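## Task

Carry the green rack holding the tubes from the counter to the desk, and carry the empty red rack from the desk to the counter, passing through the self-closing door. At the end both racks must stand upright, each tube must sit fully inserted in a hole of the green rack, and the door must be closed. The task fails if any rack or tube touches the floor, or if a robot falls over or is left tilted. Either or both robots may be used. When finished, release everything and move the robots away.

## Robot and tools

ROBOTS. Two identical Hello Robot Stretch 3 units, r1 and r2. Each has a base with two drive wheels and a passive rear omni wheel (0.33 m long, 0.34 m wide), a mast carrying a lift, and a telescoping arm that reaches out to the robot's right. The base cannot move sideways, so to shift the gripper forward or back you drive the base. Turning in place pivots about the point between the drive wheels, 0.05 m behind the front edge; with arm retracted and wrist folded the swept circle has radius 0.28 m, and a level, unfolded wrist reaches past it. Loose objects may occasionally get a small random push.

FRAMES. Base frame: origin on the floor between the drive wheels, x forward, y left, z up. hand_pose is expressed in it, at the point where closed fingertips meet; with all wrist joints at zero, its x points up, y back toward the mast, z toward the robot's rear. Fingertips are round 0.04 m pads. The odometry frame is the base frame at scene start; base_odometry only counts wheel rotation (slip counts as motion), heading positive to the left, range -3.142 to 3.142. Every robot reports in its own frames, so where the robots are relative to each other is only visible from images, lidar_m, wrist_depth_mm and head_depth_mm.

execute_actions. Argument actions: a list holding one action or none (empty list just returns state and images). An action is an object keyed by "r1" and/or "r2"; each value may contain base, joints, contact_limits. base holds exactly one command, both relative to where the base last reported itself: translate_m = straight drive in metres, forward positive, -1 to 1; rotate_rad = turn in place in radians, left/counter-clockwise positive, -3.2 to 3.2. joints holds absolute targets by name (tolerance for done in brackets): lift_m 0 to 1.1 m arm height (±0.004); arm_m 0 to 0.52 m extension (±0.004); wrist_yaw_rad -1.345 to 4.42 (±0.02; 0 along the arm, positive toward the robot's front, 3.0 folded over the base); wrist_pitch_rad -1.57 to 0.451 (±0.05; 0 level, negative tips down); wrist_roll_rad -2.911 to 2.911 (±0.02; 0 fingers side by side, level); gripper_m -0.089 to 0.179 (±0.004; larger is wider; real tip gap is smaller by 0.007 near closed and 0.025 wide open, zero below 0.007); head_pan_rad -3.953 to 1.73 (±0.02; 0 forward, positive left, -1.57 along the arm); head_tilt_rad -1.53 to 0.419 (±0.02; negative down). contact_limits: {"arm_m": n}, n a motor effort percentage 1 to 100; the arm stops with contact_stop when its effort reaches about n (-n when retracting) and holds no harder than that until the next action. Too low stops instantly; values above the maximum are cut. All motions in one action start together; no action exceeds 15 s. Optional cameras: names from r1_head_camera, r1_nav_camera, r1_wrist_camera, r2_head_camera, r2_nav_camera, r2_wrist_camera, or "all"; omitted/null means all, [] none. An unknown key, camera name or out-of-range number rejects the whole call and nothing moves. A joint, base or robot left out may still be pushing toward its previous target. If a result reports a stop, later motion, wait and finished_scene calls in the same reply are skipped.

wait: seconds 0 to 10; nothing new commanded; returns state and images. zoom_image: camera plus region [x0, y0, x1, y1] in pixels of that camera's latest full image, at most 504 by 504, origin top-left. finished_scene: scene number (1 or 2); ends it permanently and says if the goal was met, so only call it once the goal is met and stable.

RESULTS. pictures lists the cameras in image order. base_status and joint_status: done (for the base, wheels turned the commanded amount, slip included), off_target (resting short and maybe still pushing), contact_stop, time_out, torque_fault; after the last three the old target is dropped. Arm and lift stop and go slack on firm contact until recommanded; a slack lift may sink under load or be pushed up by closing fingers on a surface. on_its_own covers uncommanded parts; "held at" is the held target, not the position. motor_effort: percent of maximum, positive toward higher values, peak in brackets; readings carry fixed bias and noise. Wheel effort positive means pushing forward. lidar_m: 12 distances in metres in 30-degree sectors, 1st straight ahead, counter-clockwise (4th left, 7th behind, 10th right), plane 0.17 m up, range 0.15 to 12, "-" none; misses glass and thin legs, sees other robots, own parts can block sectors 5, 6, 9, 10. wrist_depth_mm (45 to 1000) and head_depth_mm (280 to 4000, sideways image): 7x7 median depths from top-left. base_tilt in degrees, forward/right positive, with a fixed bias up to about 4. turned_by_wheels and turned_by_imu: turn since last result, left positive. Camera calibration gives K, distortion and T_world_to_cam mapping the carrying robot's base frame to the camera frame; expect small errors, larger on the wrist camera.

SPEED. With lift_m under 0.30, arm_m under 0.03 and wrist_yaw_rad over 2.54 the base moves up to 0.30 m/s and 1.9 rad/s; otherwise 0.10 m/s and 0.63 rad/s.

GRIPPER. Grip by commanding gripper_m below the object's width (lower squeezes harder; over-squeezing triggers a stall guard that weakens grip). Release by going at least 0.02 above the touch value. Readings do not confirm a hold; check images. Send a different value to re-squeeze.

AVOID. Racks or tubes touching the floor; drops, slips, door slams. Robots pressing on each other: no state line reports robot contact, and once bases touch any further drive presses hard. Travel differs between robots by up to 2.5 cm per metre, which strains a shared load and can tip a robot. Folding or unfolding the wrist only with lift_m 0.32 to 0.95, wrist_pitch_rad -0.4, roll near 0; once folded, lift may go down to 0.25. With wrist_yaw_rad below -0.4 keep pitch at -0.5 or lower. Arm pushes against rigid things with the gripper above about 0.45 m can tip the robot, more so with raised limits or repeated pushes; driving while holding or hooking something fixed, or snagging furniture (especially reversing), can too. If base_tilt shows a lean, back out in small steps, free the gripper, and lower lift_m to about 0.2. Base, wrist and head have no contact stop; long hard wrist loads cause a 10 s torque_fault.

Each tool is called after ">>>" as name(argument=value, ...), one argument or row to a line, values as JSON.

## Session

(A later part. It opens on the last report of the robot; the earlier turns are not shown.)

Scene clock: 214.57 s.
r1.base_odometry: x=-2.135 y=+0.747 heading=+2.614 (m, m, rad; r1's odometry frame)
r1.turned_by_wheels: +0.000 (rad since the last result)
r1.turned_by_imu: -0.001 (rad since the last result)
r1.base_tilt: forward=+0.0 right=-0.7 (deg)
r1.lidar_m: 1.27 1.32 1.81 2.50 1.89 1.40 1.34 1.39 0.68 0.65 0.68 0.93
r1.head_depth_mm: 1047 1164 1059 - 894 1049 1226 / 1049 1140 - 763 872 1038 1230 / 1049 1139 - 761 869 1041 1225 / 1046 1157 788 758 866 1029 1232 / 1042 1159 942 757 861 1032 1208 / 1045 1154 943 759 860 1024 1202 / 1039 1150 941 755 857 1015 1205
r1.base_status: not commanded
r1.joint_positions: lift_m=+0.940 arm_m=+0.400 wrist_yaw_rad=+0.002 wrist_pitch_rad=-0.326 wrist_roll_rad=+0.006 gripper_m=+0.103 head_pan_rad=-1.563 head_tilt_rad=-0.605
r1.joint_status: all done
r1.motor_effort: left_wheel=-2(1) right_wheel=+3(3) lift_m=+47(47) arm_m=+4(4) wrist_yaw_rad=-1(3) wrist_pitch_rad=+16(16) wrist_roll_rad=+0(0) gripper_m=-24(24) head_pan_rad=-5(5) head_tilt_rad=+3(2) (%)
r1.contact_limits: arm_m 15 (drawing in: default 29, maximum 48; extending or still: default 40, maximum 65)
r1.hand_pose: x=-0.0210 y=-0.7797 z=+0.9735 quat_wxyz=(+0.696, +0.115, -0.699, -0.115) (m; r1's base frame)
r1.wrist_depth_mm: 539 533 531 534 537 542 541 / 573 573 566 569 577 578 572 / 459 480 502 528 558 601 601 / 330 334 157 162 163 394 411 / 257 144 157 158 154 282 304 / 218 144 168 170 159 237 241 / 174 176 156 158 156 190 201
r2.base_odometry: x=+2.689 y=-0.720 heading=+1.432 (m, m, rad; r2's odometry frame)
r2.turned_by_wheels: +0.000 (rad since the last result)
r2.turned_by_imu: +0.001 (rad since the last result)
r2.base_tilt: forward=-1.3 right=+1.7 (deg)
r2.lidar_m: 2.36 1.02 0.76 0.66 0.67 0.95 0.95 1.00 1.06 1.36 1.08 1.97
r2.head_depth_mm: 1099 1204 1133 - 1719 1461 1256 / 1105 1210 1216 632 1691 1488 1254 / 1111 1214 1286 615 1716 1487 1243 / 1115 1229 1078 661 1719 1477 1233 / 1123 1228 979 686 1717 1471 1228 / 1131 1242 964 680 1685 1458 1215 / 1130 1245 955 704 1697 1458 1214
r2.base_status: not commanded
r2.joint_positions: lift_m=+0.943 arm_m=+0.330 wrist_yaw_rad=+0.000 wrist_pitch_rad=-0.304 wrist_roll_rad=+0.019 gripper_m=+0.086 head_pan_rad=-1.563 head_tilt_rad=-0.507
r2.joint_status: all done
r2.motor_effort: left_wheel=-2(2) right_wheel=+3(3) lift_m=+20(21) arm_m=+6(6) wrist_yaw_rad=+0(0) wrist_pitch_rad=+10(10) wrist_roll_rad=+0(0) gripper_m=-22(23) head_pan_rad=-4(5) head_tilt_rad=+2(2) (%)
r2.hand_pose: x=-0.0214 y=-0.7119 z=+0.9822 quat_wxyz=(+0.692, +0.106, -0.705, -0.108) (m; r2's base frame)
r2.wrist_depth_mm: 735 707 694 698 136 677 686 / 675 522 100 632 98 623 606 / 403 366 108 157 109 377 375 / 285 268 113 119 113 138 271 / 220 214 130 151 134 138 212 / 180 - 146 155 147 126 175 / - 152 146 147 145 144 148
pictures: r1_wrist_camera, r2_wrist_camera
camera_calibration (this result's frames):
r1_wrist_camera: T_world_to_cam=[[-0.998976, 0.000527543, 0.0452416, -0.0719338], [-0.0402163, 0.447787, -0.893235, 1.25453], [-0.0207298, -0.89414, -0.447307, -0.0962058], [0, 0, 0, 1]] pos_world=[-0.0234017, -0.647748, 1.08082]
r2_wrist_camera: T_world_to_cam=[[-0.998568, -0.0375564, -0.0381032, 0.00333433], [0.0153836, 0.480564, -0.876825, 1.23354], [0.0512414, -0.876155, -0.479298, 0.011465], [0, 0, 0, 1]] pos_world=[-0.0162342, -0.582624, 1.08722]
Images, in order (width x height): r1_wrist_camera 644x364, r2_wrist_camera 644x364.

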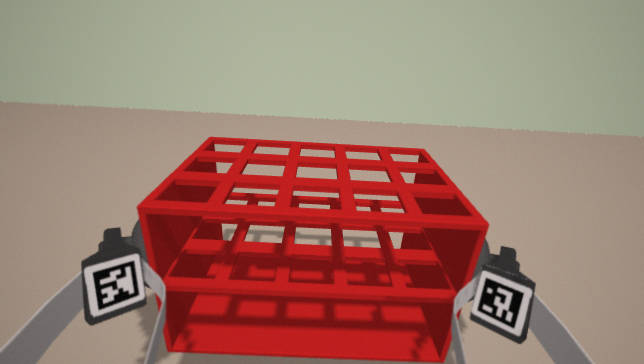

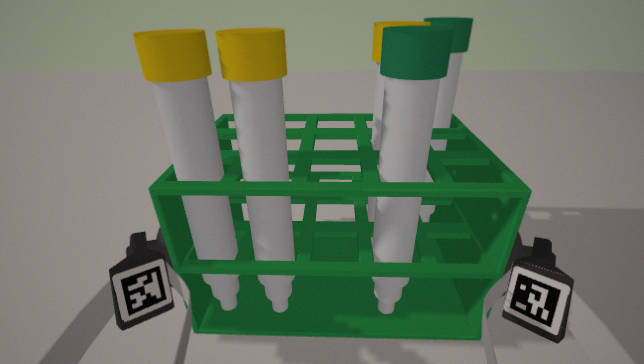

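>>> execute_actions(
  actions=[
    {"r2":{"joints":{"lift_m":0.936}},"r1":{"joints":{"lift_m":0.912}}},
  ],
  cameras=["r1_wrist_camera","r2_wrist_camera"],
)

Scene clock: 217.63 s.
r1.base_odometry: x=-2.135 y=+0.747 heading=+2.614 (m, m, rad; r1's odometry frame)
r1.turned_by_wheels: +0.000 (rad since the last result)
r1.turned_by_imu: +0.000 (rad since the last result)
r1.base_tilt: forward=+0.2 right=-0.9 (deg)
r1.lidar_m: 1.27 1.32 1.82 2.50 1.90 1.39 1.34 1.40 0.68 0.65 0.68 0.92
r1.head_depth_mm: 1054 1161 994 - - 1049 1238 / 1040 1161 - 766 869 1046 1227 / 1042 1154 - 743 868 1038 1232 / 1043 1162 795 761 860 1036 1228 / 1040 1156 940 758 864 1025 1201 / 1045 1158 938 755 859 1023 1195 / 1037 1152 944 753 856 1024 1206
r1.base_status: not commanded
r1.joint_positions: lift_m=+0.912 arm_m=+0.400 wrist_yaw_rad=+0.002 wrist_pitch_rad=-0.323 wrist_roll_rad=+0.006 gripper_m=+0.103 head_pan_rad=-1.563 head_tilt_rad=-0.605
r1.joint_status: all done
r1.motor_effort: left_wheel=-2(2) right_wheel=+3(3) lift_m=+28(44) arm_m=+4(4) wrist_yaw_rad=-1(2) wrist_pitch_rad=+14(15) wrist_roll_rad=+0(0) gripper_m=-24(23) head_pan_rad=-5(4) head_tilt_rad=+2(3) (%)
r1.hand_pose: x=-0.0210 y=-0.7800 z=+0.9467 quat_wxyz=(+0.696, +0.115, -0.699, -0.114) (m; r1's base frame)
r1.wrist_depth_mm: 537 540 539 542 544 545 547 / 561 568 581 576 572 572 572 / 391 407 426 445 470 504 546 / 277 284 160 160 158 334 346 / 216 138 157 158 154 238 256 / 184 144 168 170 152 201 203 / 146 150 151 154 154 159 170
r2.base_odometry: x=+2.689 y=-0.720 heading=+1.432 (m, m, rad; r2's odometry frame)
r2.turned_by_wheels: +0.000 (rad since the last result)
r2.turned_by_imu: +0.000 (rad since the last result)
r2.base_tilt: forward=-1.3 right=+1.7 (deg)
r2.lidar_m: 2.35 1.02 0.76 0.66 0.67 0.95 0.95 1.00 1.06 1.35 1.08 1.97
r2.head_depth_mm: 1103 1208 1135 - 1710 1456 1266 / 1103 1212 1209 619 1690 1497 1241 / 1103 1227 1204 615 1709 1481 1243 / 1113 1224 1086 659 1719 1474 1240 / 1122 1230 986 686 1705 1467 1223 / 1127 1243 970 682 1712 1461 1225 / 1135 1248 952 705 1707 1441 1217
r2.base_status: not commanded
r2.joint_positions: lift_m=+0.936 arm_m=+0.330 wrist_yaw_rad=+0.000 wrist_pitch_rad=-0.300 wrist_roll_rad=+0.019 gripper_m=+0.086 head_pan_rad=-1.563 head_tilt_rad=-0.507
r2.joint_status: all done
r2.motor_effort: left_wheel=-2(2) right_wheel=+3(3) lift_m=+20(19) arm_m=+6(6) wrist_yaw_rad=+0(0) wrist_pitch_rad=+9(10) wrist_roll_rad=+0(0) gripper_m=-23(23) head_pan_rad=-4(4) head_tilt_rad=+3(2) (%)
r2.hand_pose: x=-0.0214 y=-0.7123 z=+0.9762 quat_wxyz=(+0.693, +0.105, -0.706, -0.107) (m; r2's base frame)
r2.wrist_depth_mm: 741 713 710 696 123 676 674 / 662 511 100 621 99 597 593 / 389 354 108 156 109 367 364 / 273 259 113 121 113 138 261 / 212 206 130 150 132 137 204 / 173 - 146 156 147 131 168 / - 145 145 144 142 139 142
pictures: r1_wrist_camera, r2_wrist_camera
camera_calibration (this result's frames):
r1_wrist_camera: T_world_to_cam=[[-0.998976, 0.000641381, 0.0452323, -0.070627], [-0.0402089, 0.445556, -0.89435, 1.23011], [-0.0207271, -0.895254, -0.445075, -0.111371], [0, 0, 0, 1]] pos_world=[-0.0234019, -0.647742, 1.05377]
r2_wrist_camera: T_world_to_cam=[[-0.998568, -0.0377068, -0.0379598, 0.00284335], [0.0153894, 0.477075, -0.878728, 1.22782], [0.0512437, -0.878053, -0.475811, 0.00347839], [0, 0, 0, 1]] pos_world=[-0.0162344, -0.582602, 1.08069]
Images, in order (width x height): r1_wrist_camera 644x364, r2_wrist_camera 644x364.

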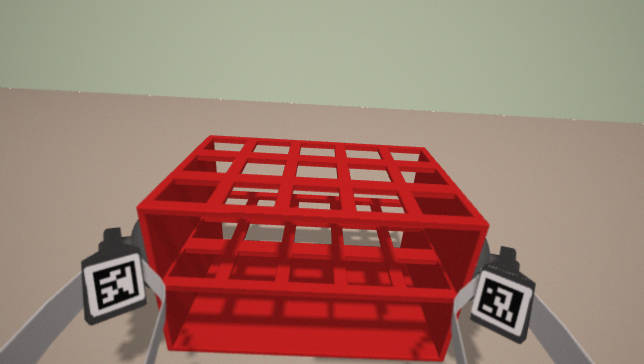

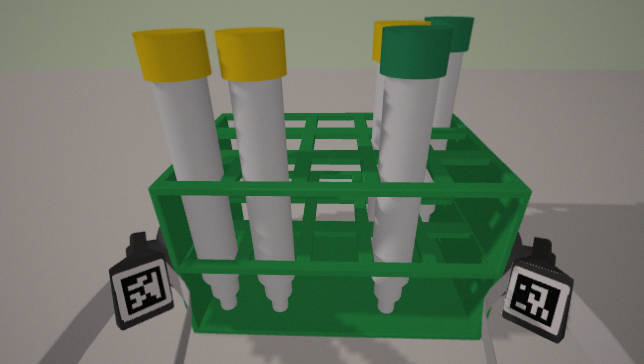

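Both touching. Release and retract.

>>> execute_actions(
  actions=[
    {"r2":{"joints":{"gripper_m":0.179}},"r1":{"joints":{"gripper_m":0.179}}},
  ],
  cameras=[],
)

>>> execute_actions(
  actions=[
    {"r2":{"joints":{"arm_m":0.01}},"r1":{"joints":{"arm_m":0.06}}},
  ],
  cameras=["r1_wrist_camera","r2_wrist_camera","r2_head_camera"],
)

Scene clock: 221.80 s.
r1.base_odometry: x=-2.135 y=+0.747 heading=+2.614 (m, m, rad; r1's odometry frame)
r1.turned_by_wheels: +0.000 (rad since the last result)
r1.turned_by_imu: -0.001 (rad since the last result)
r1.base_tilt: forward=+0.0 right=-0.8 (deg)
r1.lidar_m: 1.27 1.32 1.81 2.50 1.90 1.39 1.34 1.40 0.68 0.65 0.68 0.93
r1.head_depth_mm: 1052 1161 988 - - 1048 1221 / 1048 1158 - 765 867 1039 1229 / 1044 1155 - 744 872 1032 1229 / 1045 1156 797 756 866 1036 1226 / 1041 1155 944 759 866 1030 1201 / 1043 1153 944 757 862 1025 1202 / 1038 1151 941 754 855 1018 1206
r1.base_status: not commanded
r1.joint_positions: lift_m=+0.912 arm_m=+0.400 wrist_yaw_rad=+0.002 wrist_pitch_rad=-0.320 wrist_roll_rad=+0.006 gripper_m=+0.179 head_pan_rad=-1.563 head_tilt_rad=-0.605
r1.joint_status: all done
r1.motor_effort: left_wheel=-2(1) right_wheel=+3(3) lift_m=+28(28) arm_m=+4(4) wrist_yaw_rad=-1(1) wrist_pitch_rad=+12(14) wrist_roll_rad=+0(0) gripper_m=+0(99) head_pan_rad=-5(5) head_tilt_rad=+3(2) (%)
r1.hand_pose: x=-0.0210 y=-0.7803 z=+0.9476 quat_wxyz=(+0.696, +0.113, -0.700, -0.112) (m; r1's base frame)
r1.wrist_depth_mm: 532 538 536 535 539 543 536 / 565 565 574 572 577 580 586 / 395 409 433 452 483 515 547 / 282 285 157 164 162 337 351 / 229 132 151 163 154 246 260 / - 147 164 173 149 190 206 / 147 149 154 156 155 161 171
r2.base_odometry: x=+2.689 y=-0.720 heading=+1.432 (m, m, rad; r2's odometry frame)
r2.turned_by_wheels: +0.000 (rad since the last result)
r2.turned_by_imu: +0.000 (rad since the last result)
r2.base_tilt: forward=-1.2 right=+1.7 (deg)
r2.lidar_m: 2.36 1.02 0.76 0.66 0.67 0.95 0.95 1.00 1.06 1.35 1.08 1.96
r2.head_depth_mm: 1098 1205 1141 - 1705 1469 1251 / 1107 1205 1217 619 1691 1504 1245 / 1108 1219 1199 614 1704 1479 1238 / 1110 1225 1076 661 1711 1466 1230 / 1126 1231 987 687 1717 1461 1227 / 1125 1246 970 677 1697 1461 1224 / 1143 1238 948 703 1701 1443 1220
r2.base_status: not commanded
r2.joint_positions: lift_m=+0.936 arm_m=+0.330 wrist_yaw_rad=+0.000 wrist_pitch_rad=-0.293 wrist_roll_rad=+0.019 gripper_m=+0.179 head_pan_rad=-1.563 head_tilt_rad=-0.507
r2.joint_status: all done
r2.motor_effort: left_wheel=-2(2) right_wheel=+3(3) lift_m=+20(20) arm_m=+6(5) wrist_yaw_rad=-1(0) wrist_pitch_rad=+7(9) wrist_roll_rad=+0(0) gripper_m=+1(100) head_pan_rad=-4(4) head_tilt_rad=+3(3) (%)
r2.hand_pose: x=-0.0214 y=-0.7129 z=+0.9777 quat_wxyz=(+0.693, +0.103, -0.706, -0.105) (m; r2's base frame)
r2.wrist_depth_mm: 739 728 698 706 139 685 688 / 687 526 100 635 99 616 617 / 396 364 109 176 109 374 371 / 278 262 115 129 115 137 267 / 215 204 130 154 134 137 212 / - 168 139 157 149 150 176 / 142 147 146 145 143 143 136
pictures: none
No camera images: the call's "cameras" was empty. Leave "cameras" out to get every camera's image.

Scene clock: 225.50 s.
r1.base_odometry: x=-2.135 y=+0.747 heading=+2.614 (m, m, rad; r1's odometry frame)
r1.turned_by_wheels: +0.000 (rad since the last result)
r1.turned_by_imu: -0.001 (rad since the last result)
r1.base_tilt: forward=+0.3 right=-0.9 (deg)
r1.lidar_m: 1.27 1.32 1.81 2.50 1.90 1.39 1.34 1.39 0.68 0.65 0.68 0.93
r1.head_depth_mm: 1046 1163 933 763 - - 1163 / 1046 1162 932 762 - - 1177 / 1047 1157 886 760 - - 1172 / 1044 1155 799 759 843 1060 1200 / 1048 1157 941 758 870 1032 1196 / 1047 1152 939 753 862 1023 1200 / 1036 1149 946 754 859 1016 1207
r1.base_status: not commanded
r1.joint_positions: lift_m=+0.912 arm_m=+0.060 wrist_yaw_rad=+0.002 wrist_pitch_rad=-0.319 wrist_roll_rad=+0.006 gripper_m=+0.179 head_pan_rad=-1.563 head_tilt_rad=-0.605
r1.joint_status: all done
r1.motor_effort: left_wheel=-1(2) right_wheel=+3(3) lift_m=+28(28) arm_m=-5(5) wrist_yaw_rad=-2(0) wrist_pitch_rad=+11(12) wrist_roll_rad=+0(0) gripper_m=+0(0) head_pan_rad=-5(5) head_tilt_rad=+3(2) (%)
r1.hand_pose: x=-0.0210 y=-0.4410 z=+0.9479 quat_wxyz=(+0.696, +0.113, -0.700, -0.112) (m; r1's base frame)
r1.wrist_depth_mm: 822 852 836 824 837 838 820 / 675 724 774 732 877 873 884 / 402 414 436 451 495 522 552 / 354 358 357 361 365 369 375 / 408 413 412 415 414 414 427 / - 454 454 461 457 457 463 / 509 499 502 506 510 522 518
r2.base_odometry: x=+2.689 y=-0.720 heading=+1.432 (m, m, rad; r2's odometry frame)
r2.turned_by_wheels: +0.000 (rad since the last result)
r2.turned_by_imu: +0.000 (rad since the last result)
r2.base_tilt: forward=-1.2 right=+1.7 (deg)
r2.lidar_m: 2.36 1.02 0.76 0.66 0.67 0.96 0.95 1.00 1.06 1.35 1.08 1.96
r2.head_depth_mm: 1102 1203 1056 690 1697 - - / 1105 1215 1039 679 1690 - - / 1114 1221 954 670 1664 - - / 1108 1230 941 693 1675 - - / 1119 1227 982 688 1681 1460 1228 / 1127 1243 964 679 1691 1448 1208 / 1133 1249 948 705 1717 1444 1219
r2.base_status: not commanded
r2.joint_positions: lift_m=+0.936 arm_m=+0.010 wrist_yaw_rad=+0.000 wrist_pitch_rad=-0.292 wrist_roll_rad=+0.019 gripper_m=+0.179 head_pan_rad=-1.563 head_tilt_rad=-0.507
r2.joint_status: all done
r2.motor_effort: left_wheel=-2(2) right_wheel=+3(3) lift_m=+20(20) arm_m=-6(5) wrist_yaw_rad=+0(0) wrist_pitch_rad=+7(7) wrist_roll_rad=+0(0) gripper_m=+1(1) head_pan_rad=-4(4) head_tilt_rad=+2(3) (%)
r2.hand_pose: x=-0.0214 y=-0.3938 z=+0.9779 quat_wxyz=(+0.693, +0.102, -0.706, -0.104) (m; r2's base frame)
r2.wrist_depth_mm: - - - 966 968 972 972 / 718 687 677 410 565 645 638 / 403 399 391 389 381 378 376 / 799 874 - - 319 312 305 / - - - - - - 789 / - - - - - - - / - - - - - - -
pictures: r1_wrist_camera, r2_head_camera (sideways: a quarter turn clockwise sets it upright), r2_wrist_camera
camera_calibration (this result's frames):
r1_wrist_camera: T_world_to_cam=[[-0.998977, 0.000922238, 0.0452214, -0.0707756], [-0.0401729, 0.441318, -0.896451, 1.08023], [-0.0207838, -0.89735, -0.440829, 0.187581], [0, 0, 0, 1]] pos_world=[-0.0234087, -0.308331, 1.05426]
r2_head_camera: T_world_to_cam=[[-0.0520621, 0.519558, -0.852848, 1.13467], [0.998586, 0.0178644, -0.0500756, 0.0637735], [-0.0107815, -0.854248, -0.519753, 0.637118], [0, 0, 0, 1]] pos_world=[0.00225928, -0.0464114, 1.30204]
r2_wrist_camera: T_world_to_cam=[[-0.998571, -0.0378924, -0.0376794, 0.0145497], [0.0154314, 0.470593, -0.882215, 1.07828], [0.0511609, -0.881536, -0.469336, 0.276263], [0, 0, 0, 1]] pos_world=[-0.0162443, -0.263343, 1.08148]
Images, in order (width x height): r1_wrist_camera 644x364, r2_head_camera 896x504, r2_wrist_camera 644x364.

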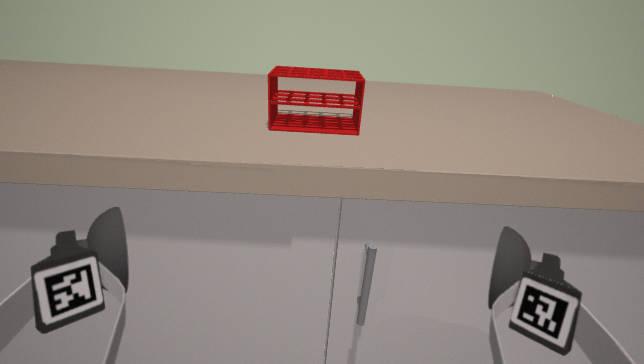

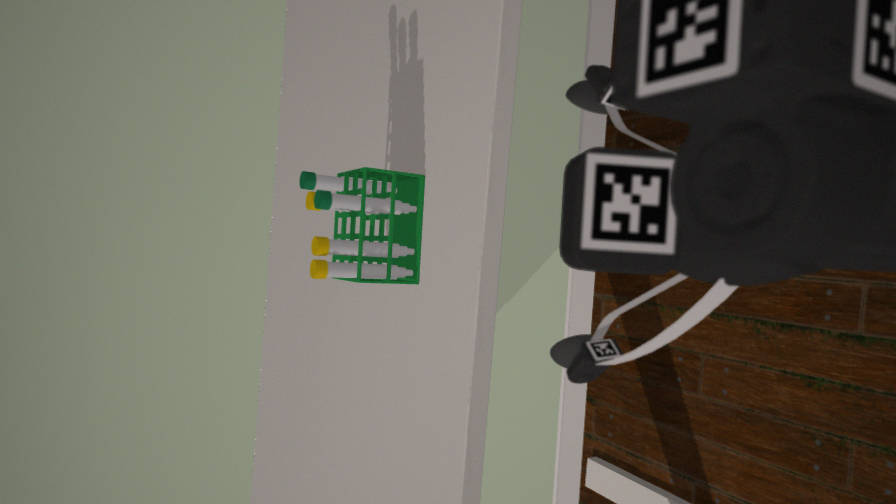

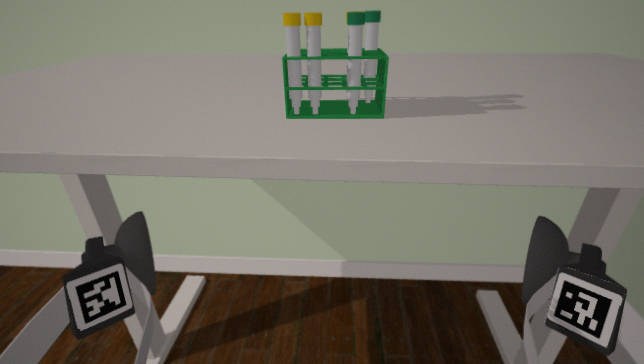

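>>> finished_scene(
  scene=2,
)

The scene is finished: the task was done.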